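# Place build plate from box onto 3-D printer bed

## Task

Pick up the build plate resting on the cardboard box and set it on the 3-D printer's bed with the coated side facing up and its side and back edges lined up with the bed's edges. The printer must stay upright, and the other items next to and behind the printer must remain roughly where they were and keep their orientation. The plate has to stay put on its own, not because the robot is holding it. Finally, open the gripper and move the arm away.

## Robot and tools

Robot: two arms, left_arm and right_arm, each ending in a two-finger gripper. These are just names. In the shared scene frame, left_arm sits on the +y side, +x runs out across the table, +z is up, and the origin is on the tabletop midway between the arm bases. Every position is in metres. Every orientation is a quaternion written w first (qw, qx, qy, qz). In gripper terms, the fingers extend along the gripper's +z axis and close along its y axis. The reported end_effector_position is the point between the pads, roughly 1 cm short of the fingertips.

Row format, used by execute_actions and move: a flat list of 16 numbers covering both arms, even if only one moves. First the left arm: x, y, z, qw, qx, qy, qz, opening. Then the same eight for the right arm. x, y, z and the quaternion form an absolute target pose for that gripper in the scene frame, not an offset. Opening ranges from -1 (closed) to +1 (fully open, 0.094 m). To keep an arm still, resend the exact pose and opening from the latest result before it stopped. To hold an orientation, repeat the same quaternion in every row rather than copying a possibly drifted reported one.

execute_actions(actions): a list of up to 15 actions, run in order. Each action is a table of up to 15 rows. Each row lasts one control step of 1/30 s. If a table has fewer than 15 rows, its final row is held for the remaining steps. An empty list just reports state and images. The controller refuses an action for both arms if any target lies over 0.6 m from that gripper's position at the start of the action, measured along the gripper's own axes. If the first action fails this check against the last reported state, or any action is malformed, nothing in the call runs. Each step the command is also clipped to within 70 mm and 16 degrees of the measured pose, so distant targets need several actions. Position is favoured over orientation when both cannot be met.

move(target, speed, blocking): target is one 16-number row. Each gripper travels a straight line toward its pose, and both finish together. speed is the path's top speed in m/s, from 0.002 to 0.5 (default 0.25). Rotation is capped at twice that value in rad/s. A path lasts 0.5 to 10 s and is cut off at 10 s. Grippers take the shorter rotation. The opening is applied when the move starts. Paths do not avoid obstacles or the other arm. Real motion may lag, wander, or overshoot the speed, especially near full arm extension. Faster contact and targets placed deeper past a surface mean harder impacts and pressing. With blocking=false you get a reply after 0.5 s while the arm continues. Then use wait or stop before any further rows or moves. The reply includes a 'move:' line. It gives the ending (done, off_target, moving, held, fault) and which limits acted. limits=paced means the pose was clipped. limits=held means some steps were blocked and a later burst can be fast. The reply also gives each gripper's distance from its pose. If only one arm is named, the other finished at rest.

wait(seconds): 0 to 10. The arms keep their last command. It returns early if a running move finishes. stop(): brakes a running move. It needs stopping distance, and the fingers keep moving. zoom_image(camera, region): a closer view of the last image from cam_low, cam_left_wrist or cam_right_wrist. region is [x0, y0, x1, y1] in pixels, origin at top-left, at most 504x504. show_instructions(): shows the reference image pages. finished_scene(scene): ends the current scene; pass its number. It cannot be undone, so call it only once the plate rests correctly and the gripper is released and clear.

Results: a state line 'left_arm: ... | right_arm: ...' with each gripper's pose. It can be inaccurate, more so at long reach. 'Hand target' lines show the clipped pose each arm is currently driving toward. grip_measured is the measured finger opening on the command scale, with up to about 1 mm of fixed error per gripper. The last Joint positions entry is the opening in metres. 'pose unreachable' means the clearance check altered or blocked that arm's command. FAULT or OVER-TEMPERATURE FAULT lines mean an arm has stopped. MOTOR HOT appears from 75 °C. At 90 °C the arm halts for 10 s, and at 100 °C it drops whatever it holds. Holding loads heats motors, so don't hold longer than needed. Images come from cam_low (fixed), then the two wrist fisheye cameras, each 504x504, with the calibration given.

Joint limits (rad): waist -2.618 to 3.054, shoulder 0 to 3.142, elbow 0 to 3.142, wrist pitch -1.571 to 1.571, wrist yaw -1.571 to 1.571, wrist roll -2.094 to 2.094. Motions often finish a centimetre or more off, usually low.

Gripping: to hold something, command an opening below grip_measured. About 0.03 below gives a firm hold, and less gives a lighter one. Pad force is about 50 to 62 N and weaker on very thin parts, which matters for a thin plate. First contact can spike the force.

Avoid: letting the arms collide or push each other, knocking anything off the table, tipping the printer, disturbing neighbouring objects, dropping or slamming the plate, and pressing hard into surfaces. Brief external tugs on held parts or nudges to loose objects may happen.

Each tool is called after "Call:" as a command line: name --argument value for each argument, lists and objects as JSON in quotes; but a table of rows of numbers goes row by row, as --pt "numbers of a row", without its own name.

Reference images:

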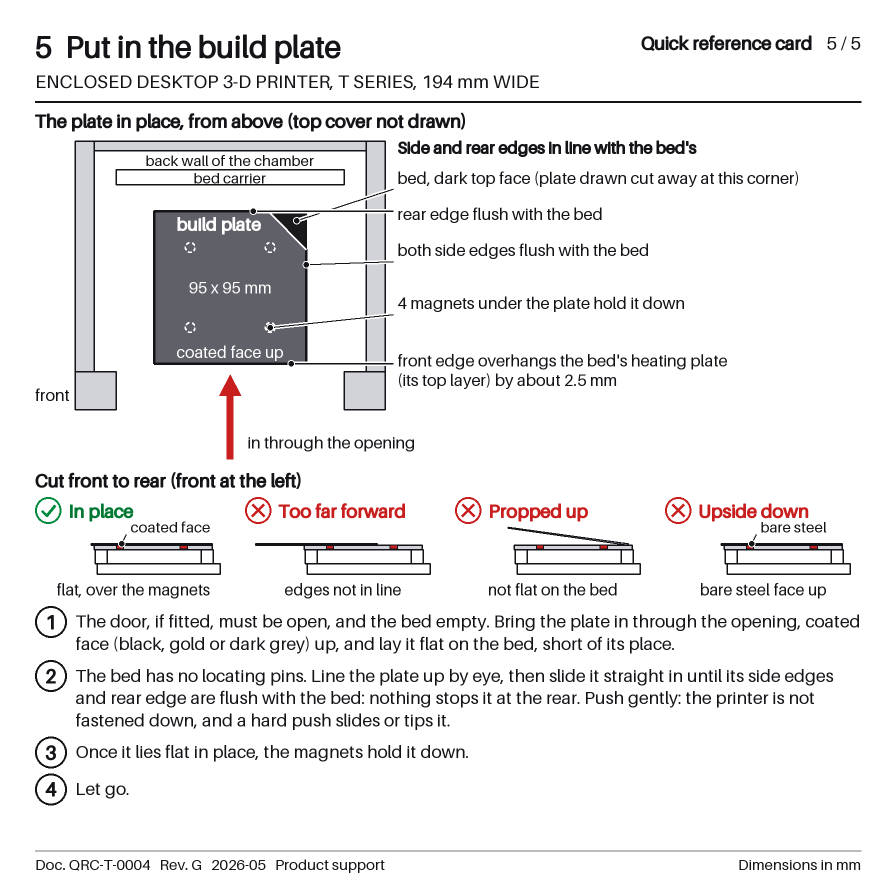

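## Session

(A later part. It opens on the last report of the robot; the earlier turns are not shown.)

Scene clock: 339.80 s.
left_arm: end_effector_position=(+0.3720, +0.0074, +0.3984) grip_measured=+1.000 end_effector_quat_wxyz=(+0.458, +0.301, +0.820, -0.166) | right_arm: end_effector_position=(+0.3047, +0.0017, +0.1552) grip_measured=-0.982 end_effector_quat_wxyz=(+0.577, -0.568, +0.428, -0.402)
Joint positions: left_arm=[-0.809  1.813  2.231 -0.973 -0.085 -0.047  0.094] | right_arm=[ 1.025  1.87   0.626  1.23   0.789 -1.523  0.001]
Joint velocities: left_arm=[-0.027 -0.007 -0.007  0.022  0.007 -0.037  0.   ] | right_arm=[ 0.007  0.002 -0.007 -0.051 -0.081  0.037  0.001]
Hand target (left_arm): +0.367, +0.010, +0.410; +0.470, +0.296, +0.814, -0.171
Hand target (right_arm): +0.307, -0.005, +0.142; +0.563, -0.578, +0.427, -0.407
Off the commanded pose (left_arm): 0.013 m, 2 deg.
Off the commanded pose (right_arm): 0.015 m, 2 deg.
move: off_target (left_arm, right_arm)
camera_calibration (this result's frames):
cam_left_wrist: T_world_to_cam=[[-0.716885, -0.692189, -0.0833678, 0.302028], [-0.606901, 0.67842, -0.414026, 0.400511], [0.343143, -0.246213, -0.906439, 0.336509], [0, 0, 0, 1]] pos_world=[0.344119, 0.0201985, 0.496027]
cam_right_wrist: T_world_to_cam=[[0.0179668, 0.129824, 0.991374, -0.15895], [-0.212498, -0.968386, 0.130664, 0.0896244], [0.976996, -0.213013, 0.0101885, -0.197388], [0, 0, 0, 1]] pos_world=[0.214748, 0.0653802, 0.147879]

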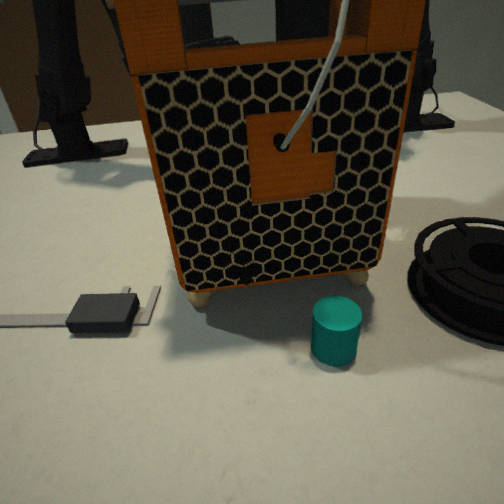

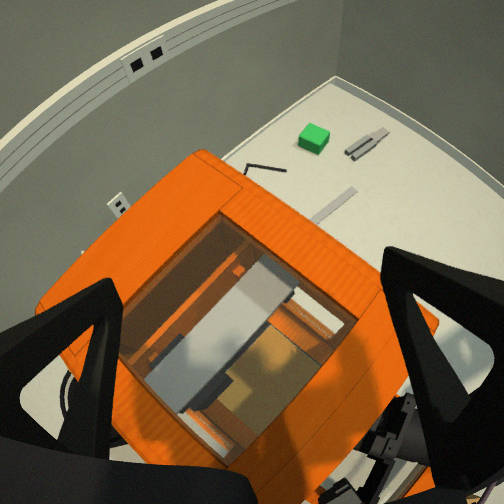

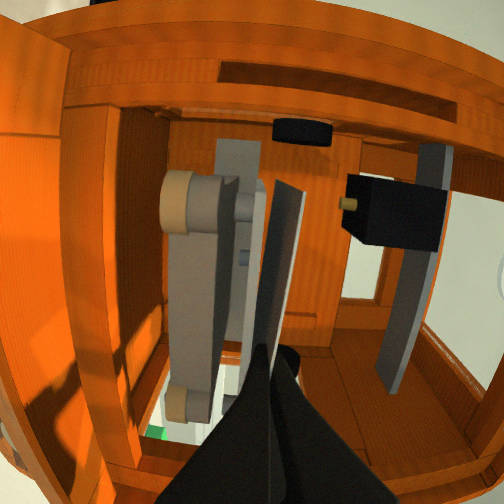

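Call:
move --target '[0.367,0.01,0.41,0.47,0.296,0.814,-0.171,1,0.307,0.0,0.162,0.5484,-0.592,0.4464,-0.3866,-1]' --speed 0.015

Call:
zoom_image --camera "cam_left_wrist" --region '[170,280,360,470]'

Call:
zoom_image --camera "cam_right_wrist" --region '[150,150,400,400]'

Scene clock: 356.77 s.
left_arm: end_effector_position=(+0.3720, +0.0074, +0.3984) grip_measured=+1.000 end_effector_quat_wxyz=(+0.458, +0.301, +0.820, -0.166) | right_arm: end_effector_position=(+0.3027, -0.0017, +0.1559) grip_measured=-0.982 end_effector_quat_wxyz=(-0.548, +0.596, -0.438, +0.392)
Joint positions: left_arm=[-0.809  1.813  2.231 -0.973 -0.085 -0.047  0.094] | right_arm=[ 1.024  1.767  0.639  0.996  0.785 -1.464  0.001]
Joint velocities: left_arm=[ 0.007 -0.012 -0.017 -0.037  0.051 -0.007  0.   ] | right_arm=[-0.012  0.002 -0.002 -0.037 -0.022  0.022 -0.001]
Hand target (left_arm): +0.367, +0.010, +0.410; +0.470, +0.296, +0.814, -0.171
Hand target (right_arm): +0.307, -0.000, +0.161; -0.549, +0.592, -0.446, +0.386
Off the commanded pose (left_arm): 0.013 m, 2 deg.
Off the commanded pose (right_arm): 0.008 m, 1 deg.
move: off_target (left_arm)
camera_calibration (this result's frames):
cam_left_wrist: T_world_to_cam=[[-0.716885, -0.692189, -0.0833678, 0.302028], [-0.606901, 0.67842, -0.414026, 0.400511], [0.343143, -0.246213, -0.906439, 0.336509], [0, 0, 0, 1]] pos_world=[0.344119, 0.0201985, 0.496027]
cam_right_wrist: T_world_to_cam=[[0.0888199, 0.178227, 0.979973, -0.178726], [-0.200901, -0.960435, 0.192882, 0.0726682], [0.975577, -0.214009, -0.0494998, -0.186435], [0, 0, 0, 1]] pos_world=[0.212355, 0.061748, 0.151902]

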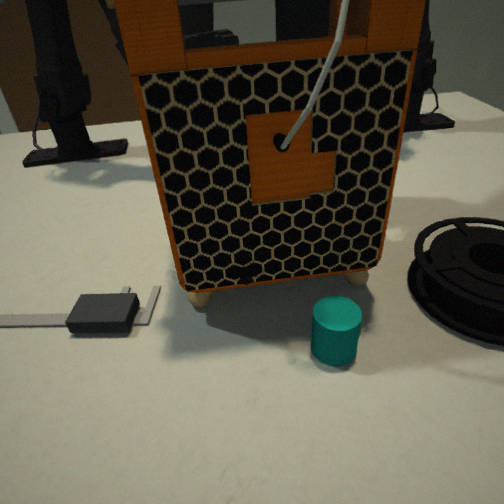

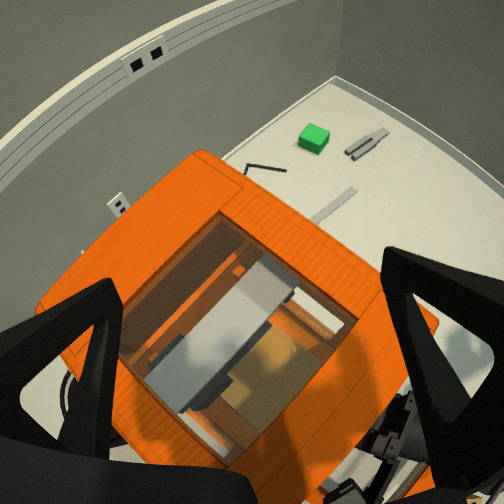

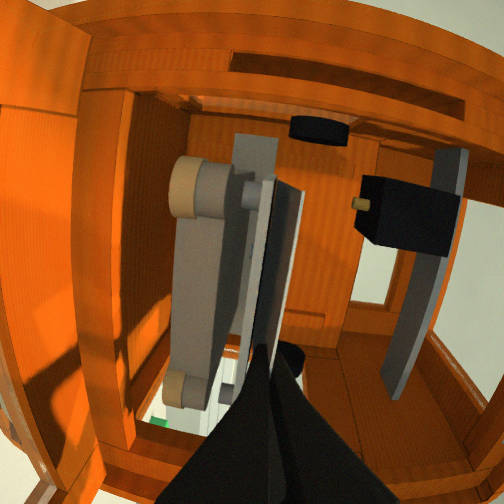

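Region (170, 280, 360, 470) of cam_left_wrist's 504x504 image, scaled by 2.653, with more detail than that image has.

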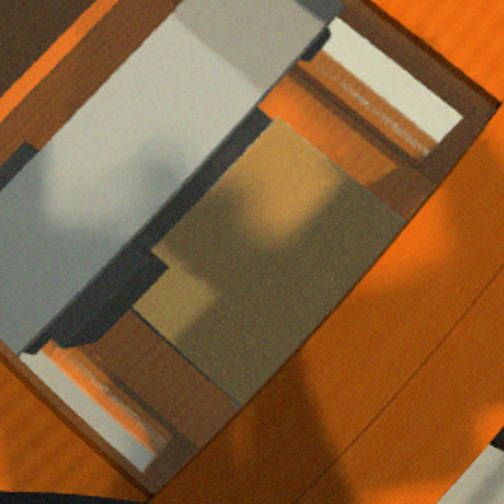

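Region (150, 150, 400, 400) of cam_right_wrist's 504x504 image, scaled by 2.016, with more detail than that image has.

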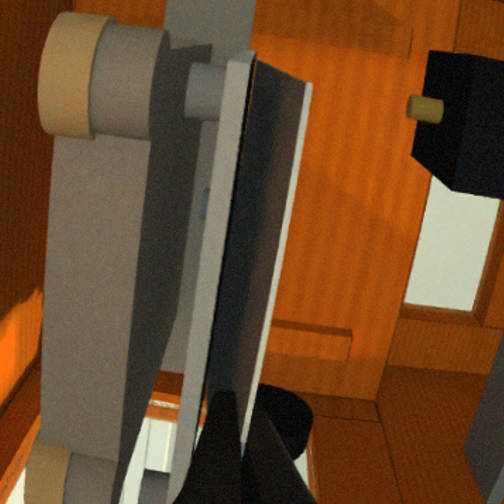

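Call:
move --target '[0.367,0.01,0.41,0.47,0.296,0.814,-0.171,1,0.308,0.003,0.164,0.5484,-0.592,0.4464,-0.3866,-1]' --speed 0.01

Call:
zoom_image --camera "cam_left_wrist" --region '[200,310,340,450]'

Scene clock: 370.93 s.
left_arm: end_effector_position=(+0.3720, +0.0074, +0.3984) grip_measured=+1.000 end_effector_quat_wxyz=(+0.458, +0.301, +0.820, -0.166) | right_arm: end_effector_position=(+0.3040, +0.0008, +0.1569) grip_measured=-0.982 end_effector_quat_wxyz=(-0.545, +0.598, -0.438, +0.392)
Joint positions: left_arm=[-0.809  1.813  2.231 -0.973 -0.085 -0.047  0.094] | right_arm=[ 1.024  1.767  0.655  0.971  0.786 -1.462  0.001]
Joint velocities: left_arm=[-0.012  0.012  0.007  0.022 -0.022 -0.007  0.   ] | right_arm=[-0.022 -0.007  0.012  0.081  0.007  0.037  0.   ]
Hand target (left_arm): +0.367, +0.010, +0.410; +0.470, +0.296, +0.814, -0.171
Hand target (right_arm): +0.308, +0.003, +0.164; -0.549, +0.592, -0.446, +0.387
Off the commanded pose (left_arm): 0.013 m, 2 deg.
Off the commanded pose (right_arm): 0.008 m, 1 deg.
move: off_target (left_arm)
camera_calibration (this result's frames):
cam_left_wrist: T_world_to_cam=[[-0.716885, -0.692189, -0.0833678, 0.302028], [-0.606901, 0.67842, -0.414026, 0.400511], [0.343143, -0.246213, -0.906439, 0.336509], [0, 0, 0, 1]] pos_world=[0.344119, 0.0201985, 0.496027]
cam_right_wrist: T_world_to_cam=[[0.0932643, 0.183418, 0.978601, -0.181361], [-0.200608, -0.959266, 0.198912, 0.0740342], [0.975222, -0.214866, -0.0526702, -0.186505], [0, 0, 0, 1]] pos_world=[0.21365, 0.0642096, 0.15293]

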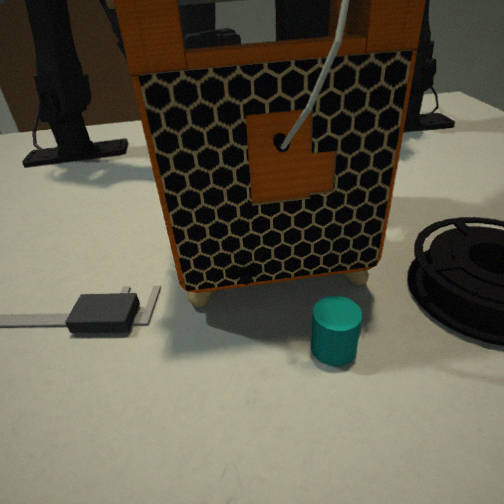

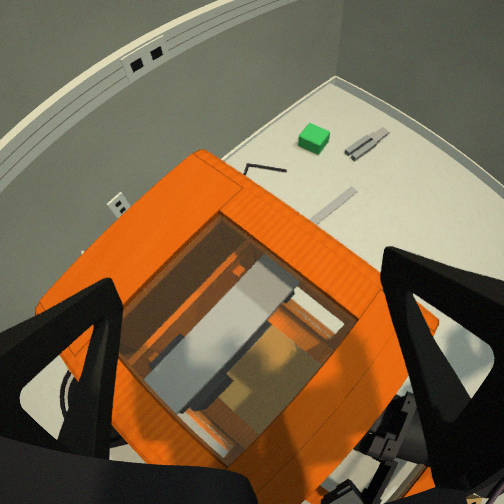

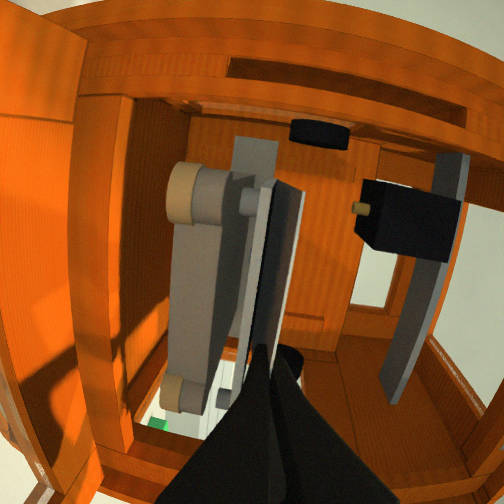

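Region (200, 310, 340, 450) of cam_left_wrist's 504x504 image, scaled by 3.600, with more detail than that image has.

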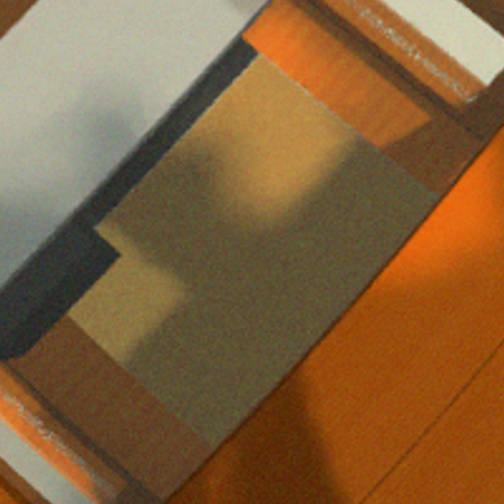

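Call:
execute_actions --actions '[[[0.367,0.01,0.41,0.47,0.296,0.814,-0.171,1,0.308,0.003,0.164,0.5484,-0.592,0.4464,-0.3866,-0.9]],[[0.367,0.01,0.41,0.47,0.296,0.814,-0.171,1,0.308,0.003,0.164,0.5484,-0.592,0.4464,-0.3866,-0.75]],[[0.367,0.01,0.41,0.47,0.296,0.814,-0.171,1,0.308,0.003,0.164,0.5484,-0.592,0.4464,-0.3866,-0.6]],[[0.367,0.01,0.41,0.47,0.296,0.814,-0.171,1,0.308,0.003,0.164,0.5484,-0.592,0.4464,-0.3866,-0.45]]]'

Call:
zoom_image --camera "cam_left_wrist" --region '[200,310,340,450]'

Scene clock: 381.63 s.
left_arm: end_effector_position=(+0.3720, +0.0074, +0.3984) grip_measured=+1.000 end_effector_quat_wxyz=(+0.458, +0.301, +0.820, -0.166) | right_arm: end_effector_position=(+0.3050, +0.0019, +0.1663) grip_measured=-0.452 end_effector_quat_wxyz=(+0.557, -0.584, +0.443, -0.389)
Joint positions: left_arm=[-0.809  1.813  2.231 -0.973 -0.085 -0.047  0.094] | right_arm=[ 1.024  1.76   0.663  0.989  0.789 -1.455  0.026]
Joint velocities: left_arm=[-0.012 -0.002  0.007 -0.066 -0.051 -0.007  0.   ] | right_arm=[-0.012  0.002 -0.012 -0.081  0.022 -0.022  0.   ]
Hand target (left_arm): +0.367, +0.010, +0.410; +0.470, +0.296, +0.814, -0.171
Hand target (right_arm): +0.308, +0.003, +0.164; +0.549, -0.592, +0.446, -0.387
Off the commanded pose (left_arm): 0.013 m, 2 deg.
Off the commanded pose (right_arm): 0.004 m, 1 deg.
camera_calibration (this result's frames):
cam_left_wrist: T_world_to_cam=[[-0.716885, -0.692189, -0.0833678, 0.302028], [-0.606901, 0.67842, -0.414026, 0.400511], [0.343143, -0.246213, -0.906439, 0.336509], [0, 0, 0, 1]] pos_world=[0.344119, 0.0201985, 0.496027]
cam_right_wrist: T_world_to_cam=[[0.0808931, 0.148083, 0.985661, -0.18824], [-0.207201, -0.9648, 0.161954, 0.081583], [0.974948, -0.217331, -0.0473628, -0.187624], [0, 0, 0, 1]] pos_world=[0.215055, 0.0658098, 0.163442]

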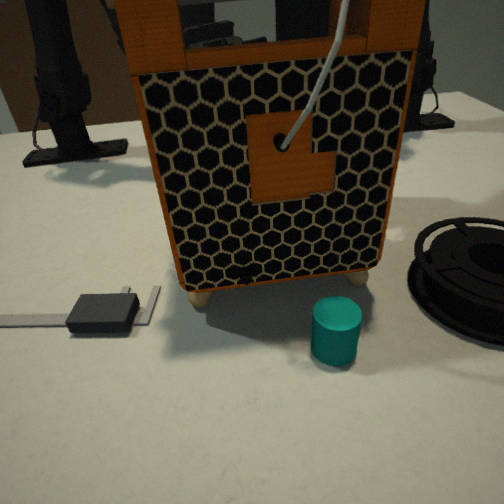

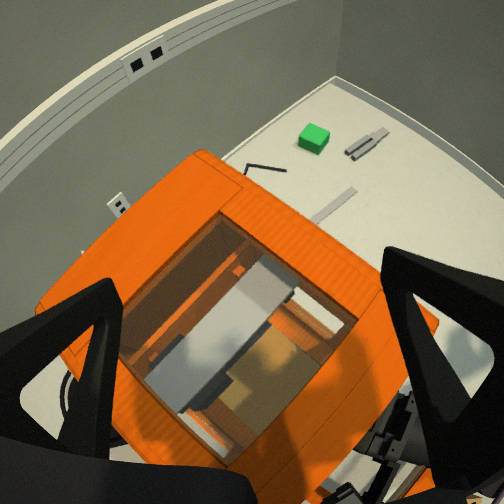

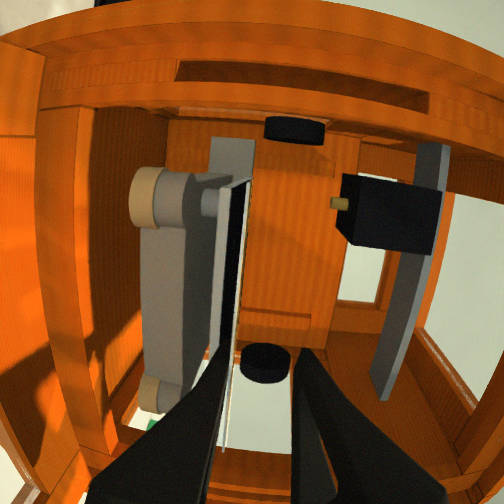

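Region (200, 310, 340, 450) of cam_left_wrist's 504x504 image, scaled by 3.600, with more detail than that image has.

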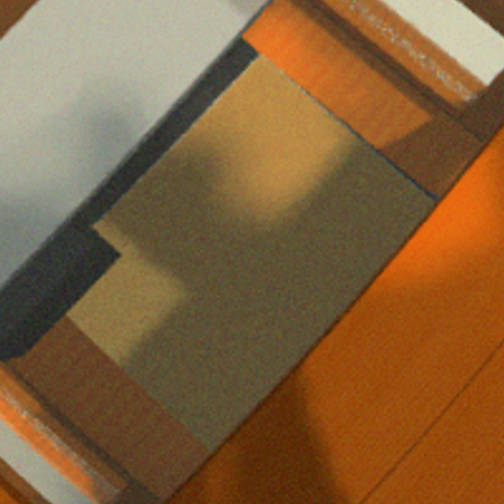

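Call:
move --target '[0.367,0.01,0.41,0.47,0.296,0.814,-0.171,1,0.306,0.004,0.165,0.5117,-0.6205,0.488,-0.339,-0.45]' --speed 0.04

Call:
zoom_image --camera "cam_left_wrist" --region '[200,310,340,450]'

Scene clock: 394.63 s.
left_arm: end_effector_position=(+0.3720, +0.0074, +0.3984) grip_measured=+1.000 end_effector_quat_wxyz=(+0.458, +0.301, +0.820, -0.166) | right_arm: end_effector_position=(+0.2996, +0.0023, +0.1457) grip_measured=-0.451 end_effector_quat_wxyz=(-0.496, +0.637, -0.479, +0.345)
Joint positions: left_arm=[-0.809  1.813  2.231 -0.973 -0.085 -0.047  0.094] | right_arm=[ 1.024  1.674  0.739  0.558  0.75  -1.269  0.026]
Joint velocities: left_arm=[-0.002 -0.002  0.007 -0.007 -0.022 -0.007  0.   ] | right_arm=[-0.002 -0.002  0.007 -0.066 -0.066  0.051  0.001]
Hand target (left_arm): +0.367, +0.010, +0.410; +0.470, +0.296, +0.814, -0.171
Hand target (right_arm): +0.305, +0.003, +0.164; -0.512, +0.621, -0.488, +0.338
Off the commanded pose (left_arm): 0.013 m, 2 deg.
Off the commanded pose (right_arm): 0.020 m, 3 deg.
move: off_target (left_arm, right_arm)
camera_calibration (this result's frames):
cam_left_wrist: T_world_to_cam=[[-0.716885, -0.692189, -0.0833678, 0.302028], [-0.606901, 0.67842, -0.414026, 0.400511], [0.343143, -0.246213, -0.906439, 0.336509], [0, 0, 0, 1]] pos_world=[0.344119, 0.0201985, 0.496027]
cam_right_wrist: T_world_to_cam=[[0.260796, 0.209383, 0.942414, -0.215307], [-0.162201, -0.952816, 0.25658, 0.0569493], [0.95167, -0.219775, -0.214528, -0.151901], [0, 0, 0, 1]] pos_world=[0.209948, 0.0659595, 0.155709]

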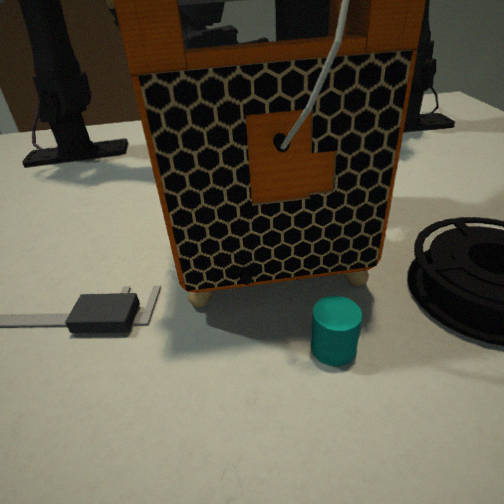

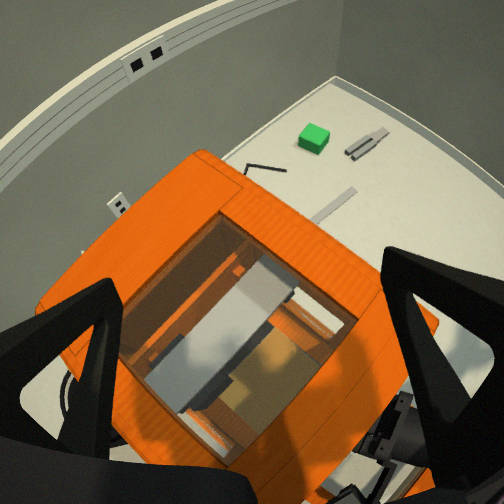

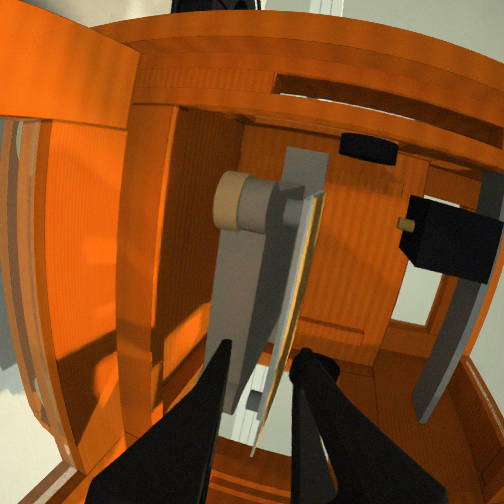

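Region (200, 310, 340, 450) of cam_left_wrist's 504x504 image, scaled by 3.600, with more detail than that image has.

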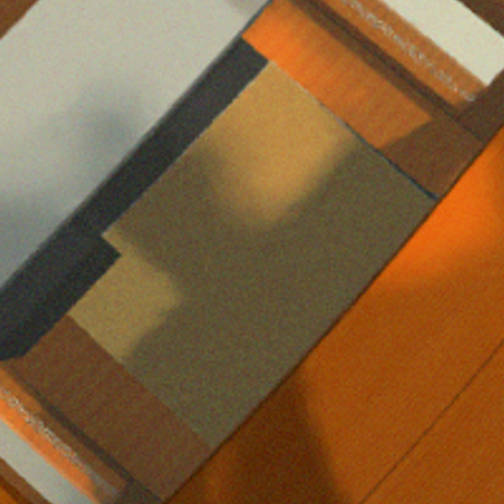

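Call:
move --target '[0.367,0.01,0.41,0.47,0.296,0.814,-0.171,1,0.255,-0.005,0.155,0.5117,-0.6205,0.488,-0.339,-0.45]' --speed 0.05

Call:
move --target '[0.367,0.01,0.41,0.47,0.296,0.814,-0.171,1,0.24,0.016,0.19,0.609,0,0.793,0,-0.45]' --speed 0.3

Call:
move --target '[0.367,0.01,0.41,0.47,0.296,0.814,-0.171,1,0.265,0.014,0.146,0.609,0,0.793,0,0.2]' --speed 0.05

Scene clock: 406.40 s.
left_arm: end_effector_position=(+0.3720, +0.0074, +0.3984) grip_measured=+1.000 end_effector_quat_wxyz=(+0.458, +0.301, +0.820, -0.166) | right_arm: end_effector_position=(+0.2598, +0.0012, +0.1563) grip_measured=-0.451 end_effector_quat_wxyz=(-0.515, +0.622, -0.483, +0.339)
Joint positions: left_arm=[-0.809  1.813  2.231 -0.973 -0.085 -0.047  0.094] | right_arm=[ 1.146  1.591  0.676  0.537  0.863 -1.201  0.026]
Joint velocities: left_arm=[ 0.002 -0.027  0.007 -0.007 -0.022 -0.081  0.   ] | right_arm=[-0.007  0.007  0.002 -0.051 -0.007 -0.022  0.   ]
Hand target (left_arm): +0.367, +0.010, +0.410; +0.470, +0.296, +0.814, -0.171
Hand target (right_arm): +0.256, -0.005, +0.155; -0.512, +0.621, -0.487, +0.341
Off the commanded pose (left_arm): 0.013 m, 2 deg.
Off the commanded pose (right_arm): 0.008 m, 1 deg.
move: off_target (left_arm)
camera_calibration (this result's frames):
cam_left_wrist: T_world_to_cam=[[-0.716885, -0.692189, -0.0833678, 0.302028], [-0.606901, 0.67842, -0.414026, 0.400511], [0.343143, -0.246213, -0.906439, 0.336509], [0, 0, 0, 1]] pos_world=[0.344119, 0.0201985, 0.496027]
cam_right_wrist: T_world_to_cam=[[0.244435, 0.16638, 0.955285, -0.212373], [-0.166721, -0.963287, 0.210433, 0.0550692], [0.955226, -0.210703, -0.207722, -0.113988], [0, 0, 0, 1]] pos_world=[0.169977, 0.0643644, 0.167611]

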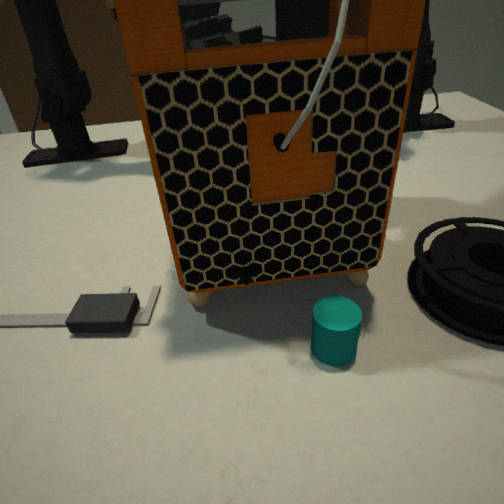

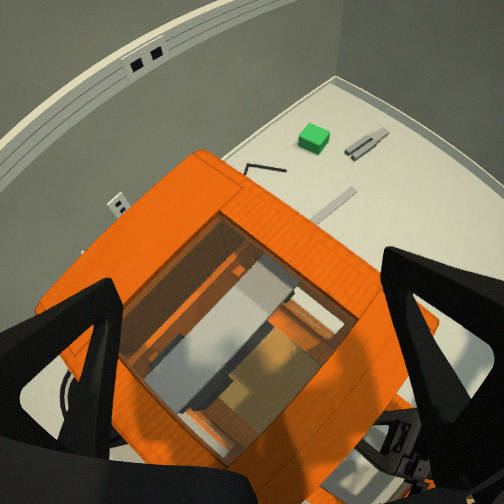

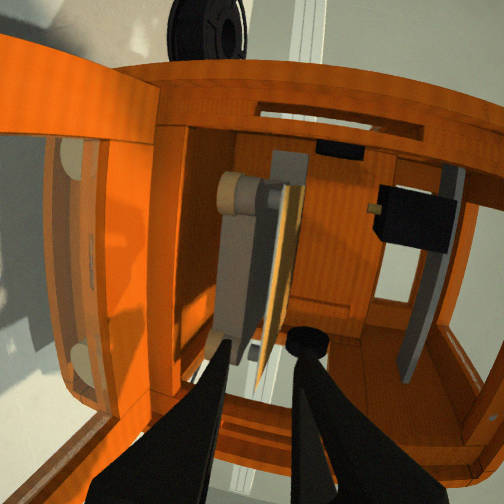

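Scene clock: 410.00 s.
left_arm: end_effector_position=(+0.3720, +0.0074, +0.3984) grip_measured=+1.000 end_effector_quat_wxyz=(+0.458, +0.301, +0.820, -0.166) | right_arm: end_effector_position=(+0.2431, +0.0111, +0.1857) grip_measured=-0.451 end_effector_quat_wxyz=(+0.605, -0.001, +0.796, -0.002)
Joint positions: left_arm=[-0.809  1.813  2.231 -0.973 -0.085 -0.047  0.094] | right_arm=[ 1.278  1.747  1.147 -0.327  1.23   0.893  0.026]
Joint velocities: left_arm=[-0.002 -0.027 -0.002  0.007 -0.066  0.007  0.   ] | right_arm=[ 0.012  0.002  0.017 -0.066  0.007  0.095 -0.   ]
Hand target (left_arm): +0.367, +0.010, +0.410; +0.470, +0.296, +0.814, -0.171
Hand target (right_arm): +0.241, +0.016, +0.190; +0.608, +0.000, +0.794, -0.001
Off the commanded pose (left_arm): 0.013 m, 2 deg.
Off the commanded pose (right_arm): 0.007 m, 1 deg.
move: off_target (left_arm)
camera_calibration (this result's frames):
cam_left_wrist: T_world_to_cam=[[-0.716885, -0.692189, -0.0833678, 0.302028], [-0.606901, 0.67842, -0.414026, 0.400511], [0.343143, -0.246213, -0.906439, 0.336509], [0, 0, 0, 1]] pos_world=[0.344119, 0.0201985, 0.496027]
cam_right_wrist: T_world_to_cam=[[0.0871191, -0.986155, 0.141101, -0.035815], [-0.713694, -0.160602, -0.681797, 0.34541], [0.695019, -0.0413051, -0.717804, 0.0663191], [0, 0, 0, 1]] pos_world=[0.203544, 0.0228938, 0.288158]

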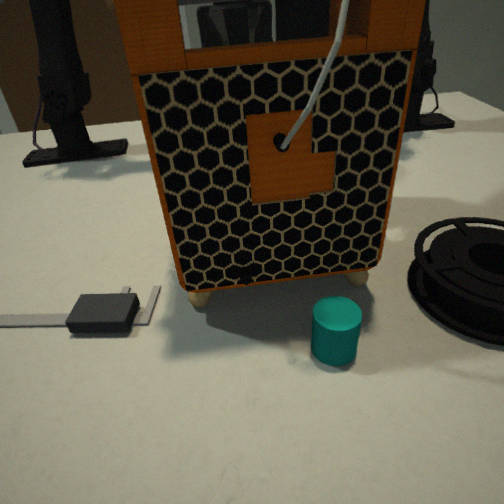

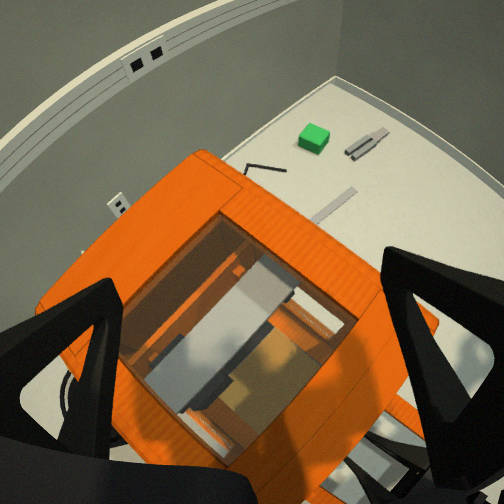

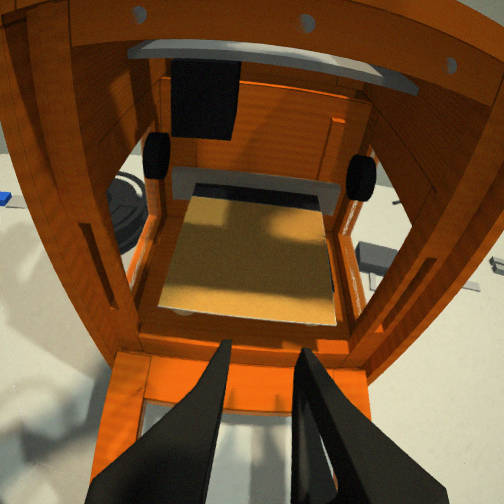

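Scene clock: 411.40 s.
left_arm: end_effector_position=(+0.3720, +0.0074, +0.3984) grip_measured=+1.000 end_effector_quat_wxyz=(+0.458, +0.301, +0.820, -0.166) | right_arm: end_effector_position=(+0.2620, +0.0191, +0.1549) grip_measured=+0.199 end_effector_quat_wxyz=(+0.611, +0.007, +0.791, +0.015)
Joint positions: left_arm=[-0.809  1.813  2.231 -0.973 -0.085 -0.047  0.094] | right_arm=[ 1.231  1.818  1.054 -0.002  1.199  0.764  0.056]
Joint velocities: left_arm=[ 0.007 -0.012 -0.012  0.022 -0.051  0.007  0.   ] | right_arm=[ 0.002  0.002  0.027 -0.007  0.037  0.081 -0.001]
Hand target (left_arm): +0.367, +0.010, +0.410; +0.470, +0.296, +0.814, -0.171
Hand target (right_arm): +0.265, +0.013, +0.146; +0.609, -0.000, +0.793, +0.000
Off the commanded pose (left_arm): 0.013 m, 2 deg.
Off the commanded pose (right_arm): 0.011 m, 2 deg.
move: off_target (left_arm, right_arm)
camera_calibration (this result's frames):
cam_left_wrist: T_world_to_cam=[[-0.716885, -0.692189, -0.0833678, 0.302028], [-0.606901, 0.67842, -0.414026, 0.400511], [0.343143, -0.246213, -0.906439, 0.336509], [0, 0, 0, 1]] pos_world=[0.344119, 0.0201985, 0.496027]
cam_right_wrist: T_world_to_cam=[[0.0920876, -0.990142, 0.105542, -0.0208998], [-0.701533, -0.139733, -0.698803, 0.338286], [0.706662, -0.00969007, -0.707485, 0.0261461], [0, 0, 0, 1]] pos_world=[0.220767, 0.0268294, 0.257099]

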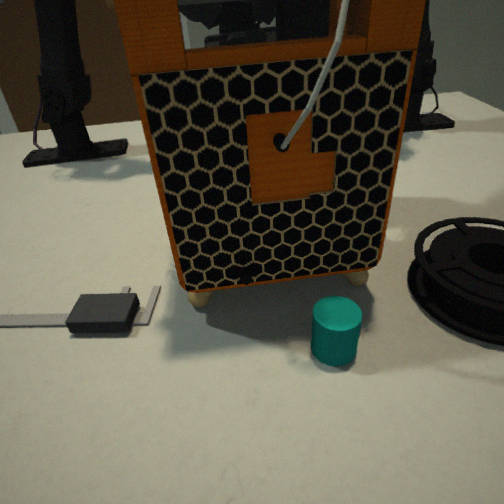

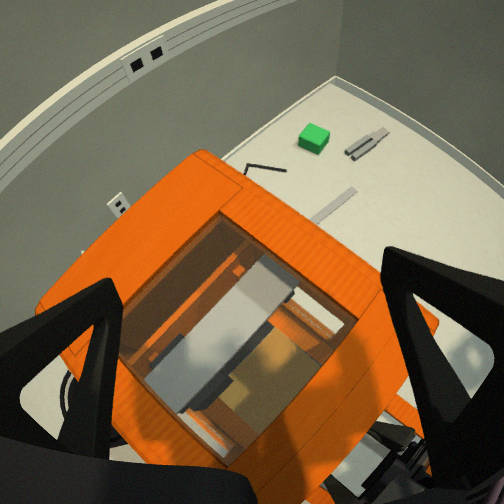

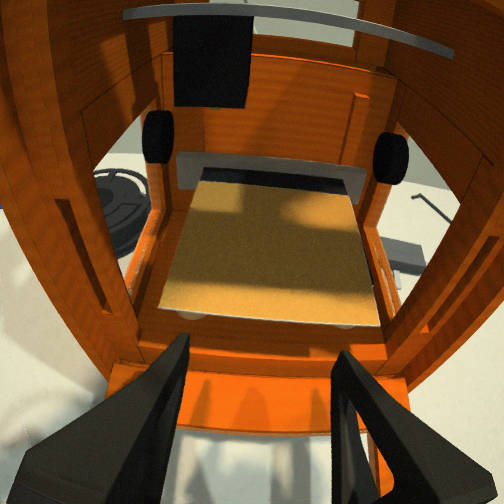

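Call:
move --target '[0.367,0.01,0.41,0.47,0.296,0.814,-0.171,1,0.25,0.005,0.135,0.609,0,0.793,0,0.2]' --speed 0.05

Call:
move --target '[0.367,0.01,0.41,0.47,0.296,0.814,-0.171,1,0.278,0.021,0.162,0.609,0,0.793,0,0.2]' --speed 0.03

Scene clock: 421.80 s.
left_arm: end_effector_position=(+0.3720, +0.0074, +0.3984) grip_measured=+1.000 end_effector_quat_wxyz=(+0.458, +0.301, +0.820, -0.166) | right_arm: end_effector_position=(+0.2545, +0.0106, +0.1384) grip_measured=+0.199 end_effector_quat_wxyz=(+0.606, +0.004, +0.795, +0.012)
Joint positions: left_arm=[-0.809  1.813  2.231 -0.973 -0.085 -0.047  0.094] | right_arm=[ 1.244  1.818  1.    -0.001  1.2    0.807  0.056]
Joint velocities: left_arm=[-0.022  0.002 -0.002  0.051 -0.11   0.007  0.   ] | right_arm=[-0.027 -0.002 -0.007 -0.066  0.007  0.037 -0.   ]
Hand target (left_arm): +0.367, +0.010, +0.410; +0.470, +0.296, +0.814, -0.171
Hand target (right_arm): +0.250, +0.004, +0.136; +0.609, -0.000, +0.793, -0.000
Off the commanded pose (left_arm): 0.013 m, 2 deg.
Off the commanded pose (right_arm): 0.008 m, 1 deg.
move: off_target (left_arm)
camera_calibration (this result's frames):
cam_left_wrist: T_world_to_cam=[[-0.716885, -0.692189, -0.0833678, 0.302028], [-0.606901, 0.67842, -0.414026, 0.400511], [0.343143, -0.246213, -0.906439, 0.336509], [0, 0, 0, 1]] pos_world=[0.344119, 0.0201985, 0.496027]
cam_right_wrist: T_world_to_cam=[[0.0948211, -0.988973, 0.113763, -0.0287816], [-0.710411, -0.147278, -0.688204, 0.3211], [0.69737, -0.0155623, -0.716542, 0.0233913], [0, 0, 0, 1]] pos_world=[0.21453, 0.019191, 0.241018]

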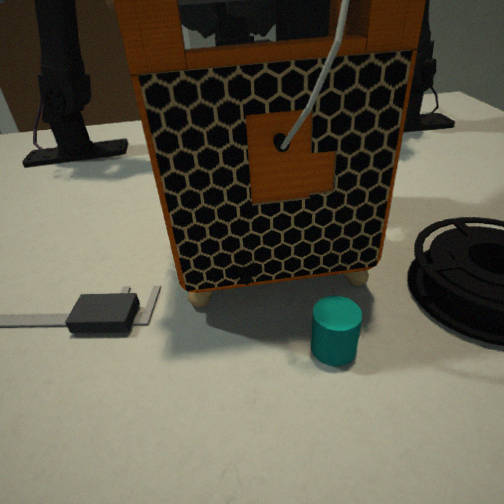

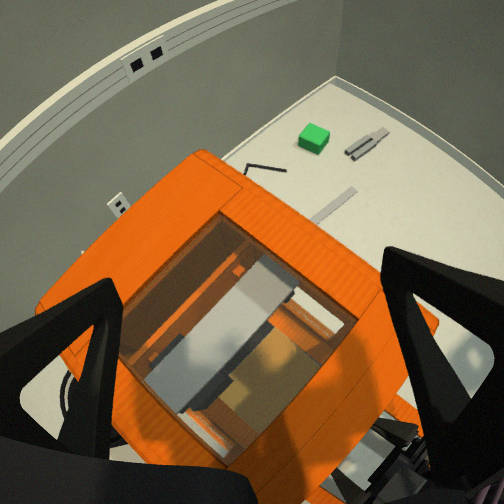

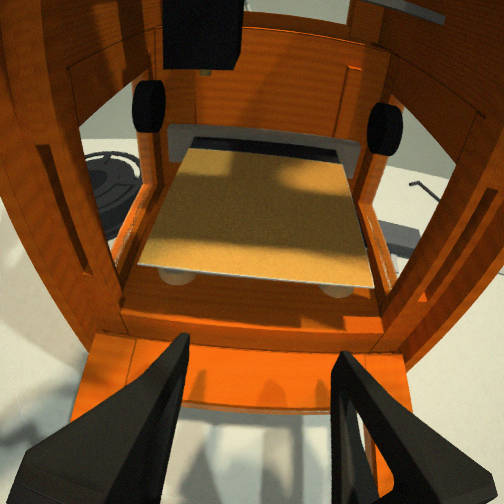

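Scene clock: 423.23 s.
left_arm: end_effector_position=(+0.3720, +0.0074, +0.3984) grip_measured=+1.000 end_effector_quat_wxyz=(+0.458, +0.301, +0.820, -0.166) | right_arm: end_effector_position=(+0.2725, +0.0183, +0.1589) grip_measured=+0.199 end_effector_quat_wxyz=(+0.609, -0.001, +0.793, +0.004)
Joint positions: left_arm=[-0.809  1.813  2.231 -0.973 -0.085 -0.047  0.094] | right_arm=[1.202 1.818 1.073 0.    1.178 0.709 0.056]
Joint velocities: left_arm=[-0.002 -0.007  0.007  0.051 -0.007 -0.022  0.   ] | right_arm=[ 0.007  0.002 -0.027 -0.007  0.007 -0.007  0.   ]
Hand target (left_arm): +0.367, +0.010, +0.410; +0.470, +0.296, +0.814, -0.171
Hand target (right_arm): +0.278, +0.022, +0.161; +0.609, -0.000, +0.793, +0.001
Off the commanded pose (left_arm): 0.013 m, 2 deg.
Off the commanded pose (right_arm): 0.007 m, 0 deg.
move: off_target (left_arm)
camera_calibration (this result's frames):
cam_left_wrist: T_world_to_cam=[[-0.716885, -0.692189, -0.0833678, 0.302028], [-0.606901, 0.67842, -0.414026, 0.400511], [0.343143, -0.246213, -0.906439, 0.336509], [0, 0, 0, 1]] pos_world=[0.344119, 0.0201985, 0.496027]
cam_right_wrist: T_world_to_cam=[[0.092607, -0.986732, 0.133356, -0.0277726], [-0.706486, -0.159493, -0.689521, 0.348566], [0.701642, -0.0303595, -0.711883, 0.0239714], [0, 0, 0, 1]] pos_world=[0.232009, 0.0289175, 0.261112]

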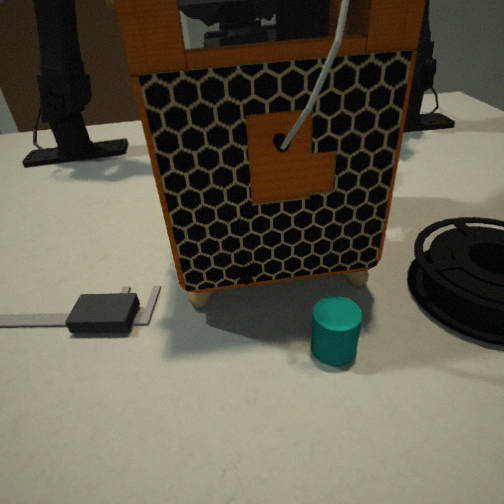

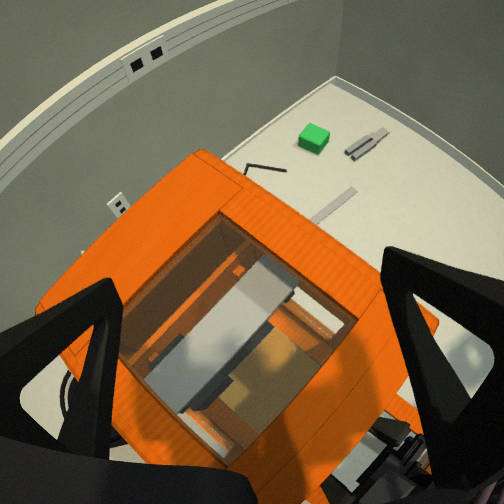

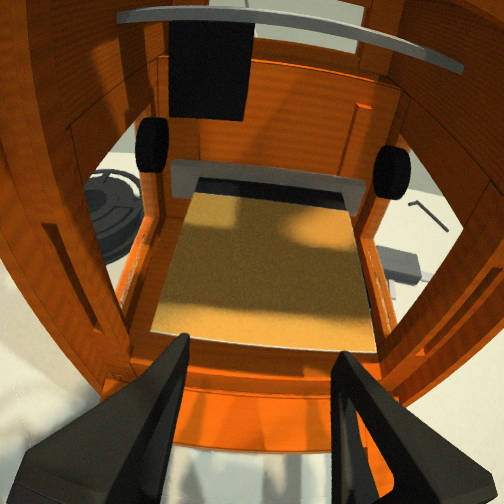

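Call:
move --target '[0.367,0.01,0.41,0.47,0.296,0.814,-0.171,1,0.278,0.019,0.149,0.609,0,0.793,0,0.2]' --speed 0.02

Scene clock: 432.53 s.
left_arm: end_effector_position=(+0.3720, +0.0074, +0.3984) grip_measured=+1.000 end_effector_quat_wxyz=(+0.458, +0.301, +0.820, -0.166) | right_arm: end_effector_position=(+0.2738, +0.0230, +0.1553) grip_measured=+0.199 end_effector_quat_wxyz=(+0.611, +0.003, +0.792, +0.011)
Joint positions: left_arm=[-0.809  1.813  2.231 -0.973 -0.085 -0.047  0.094] | right_arm=[1.202 1.838 1.073 0.043 1.177 0.705 0.056]
Joint velocities: left_arm=[ 0.002 -0.002 -0.012  0.066 -0.095 -0.051  0.   ] | right_arm=[-0.007 -0.002  0.002  0.007 -0.081 -0.037 -0.   ]
Hand target (left_arm): +0.367, +0.010, +0.410; +0.470, +0.296, +0.814, -0.171
Hand target (right_arm): +0.278, +0.019, +0.149; +0.609, -0.000, +0.793, -0.000
Off the commanded pose (left_arm): 0.013 m, 2 deg.
Off the commanded pose (right_arm): 0.009 m, 1 deg.
move: off_target (left_arm)
camera_calibration (this result's frames):
cam_left_wrist: T_world_to_cam=[[-0.716885, -0.692189, -0.0833678, 0.302028], [-0.606901, 0.67842, -0.414026, 0.400511], [0.343143, -0.246213, -0.906439, 0.336509], [0, 0, 0, 1]] pos_world=[0.344119, 0.0201985, 0.496027]
cam_right_wrist: T_world_to_cam=[[0.0940134, -0.988801, 0.115903, -0.0203389], [-0.702383, -0.148382, -0.696161, 0.347379], [0.705563, -0.0159597, -0.708468, 0.0186708], [0, 0, 0, 1]] pos_world=[0.232732, 0.0317317, 0.257417]

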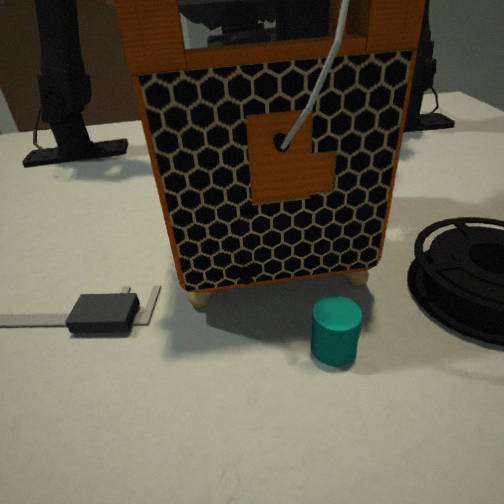

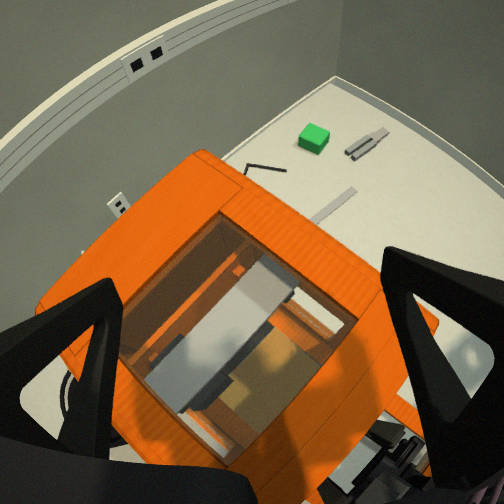

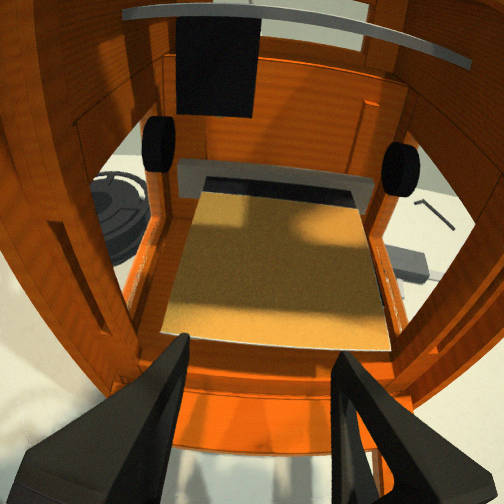

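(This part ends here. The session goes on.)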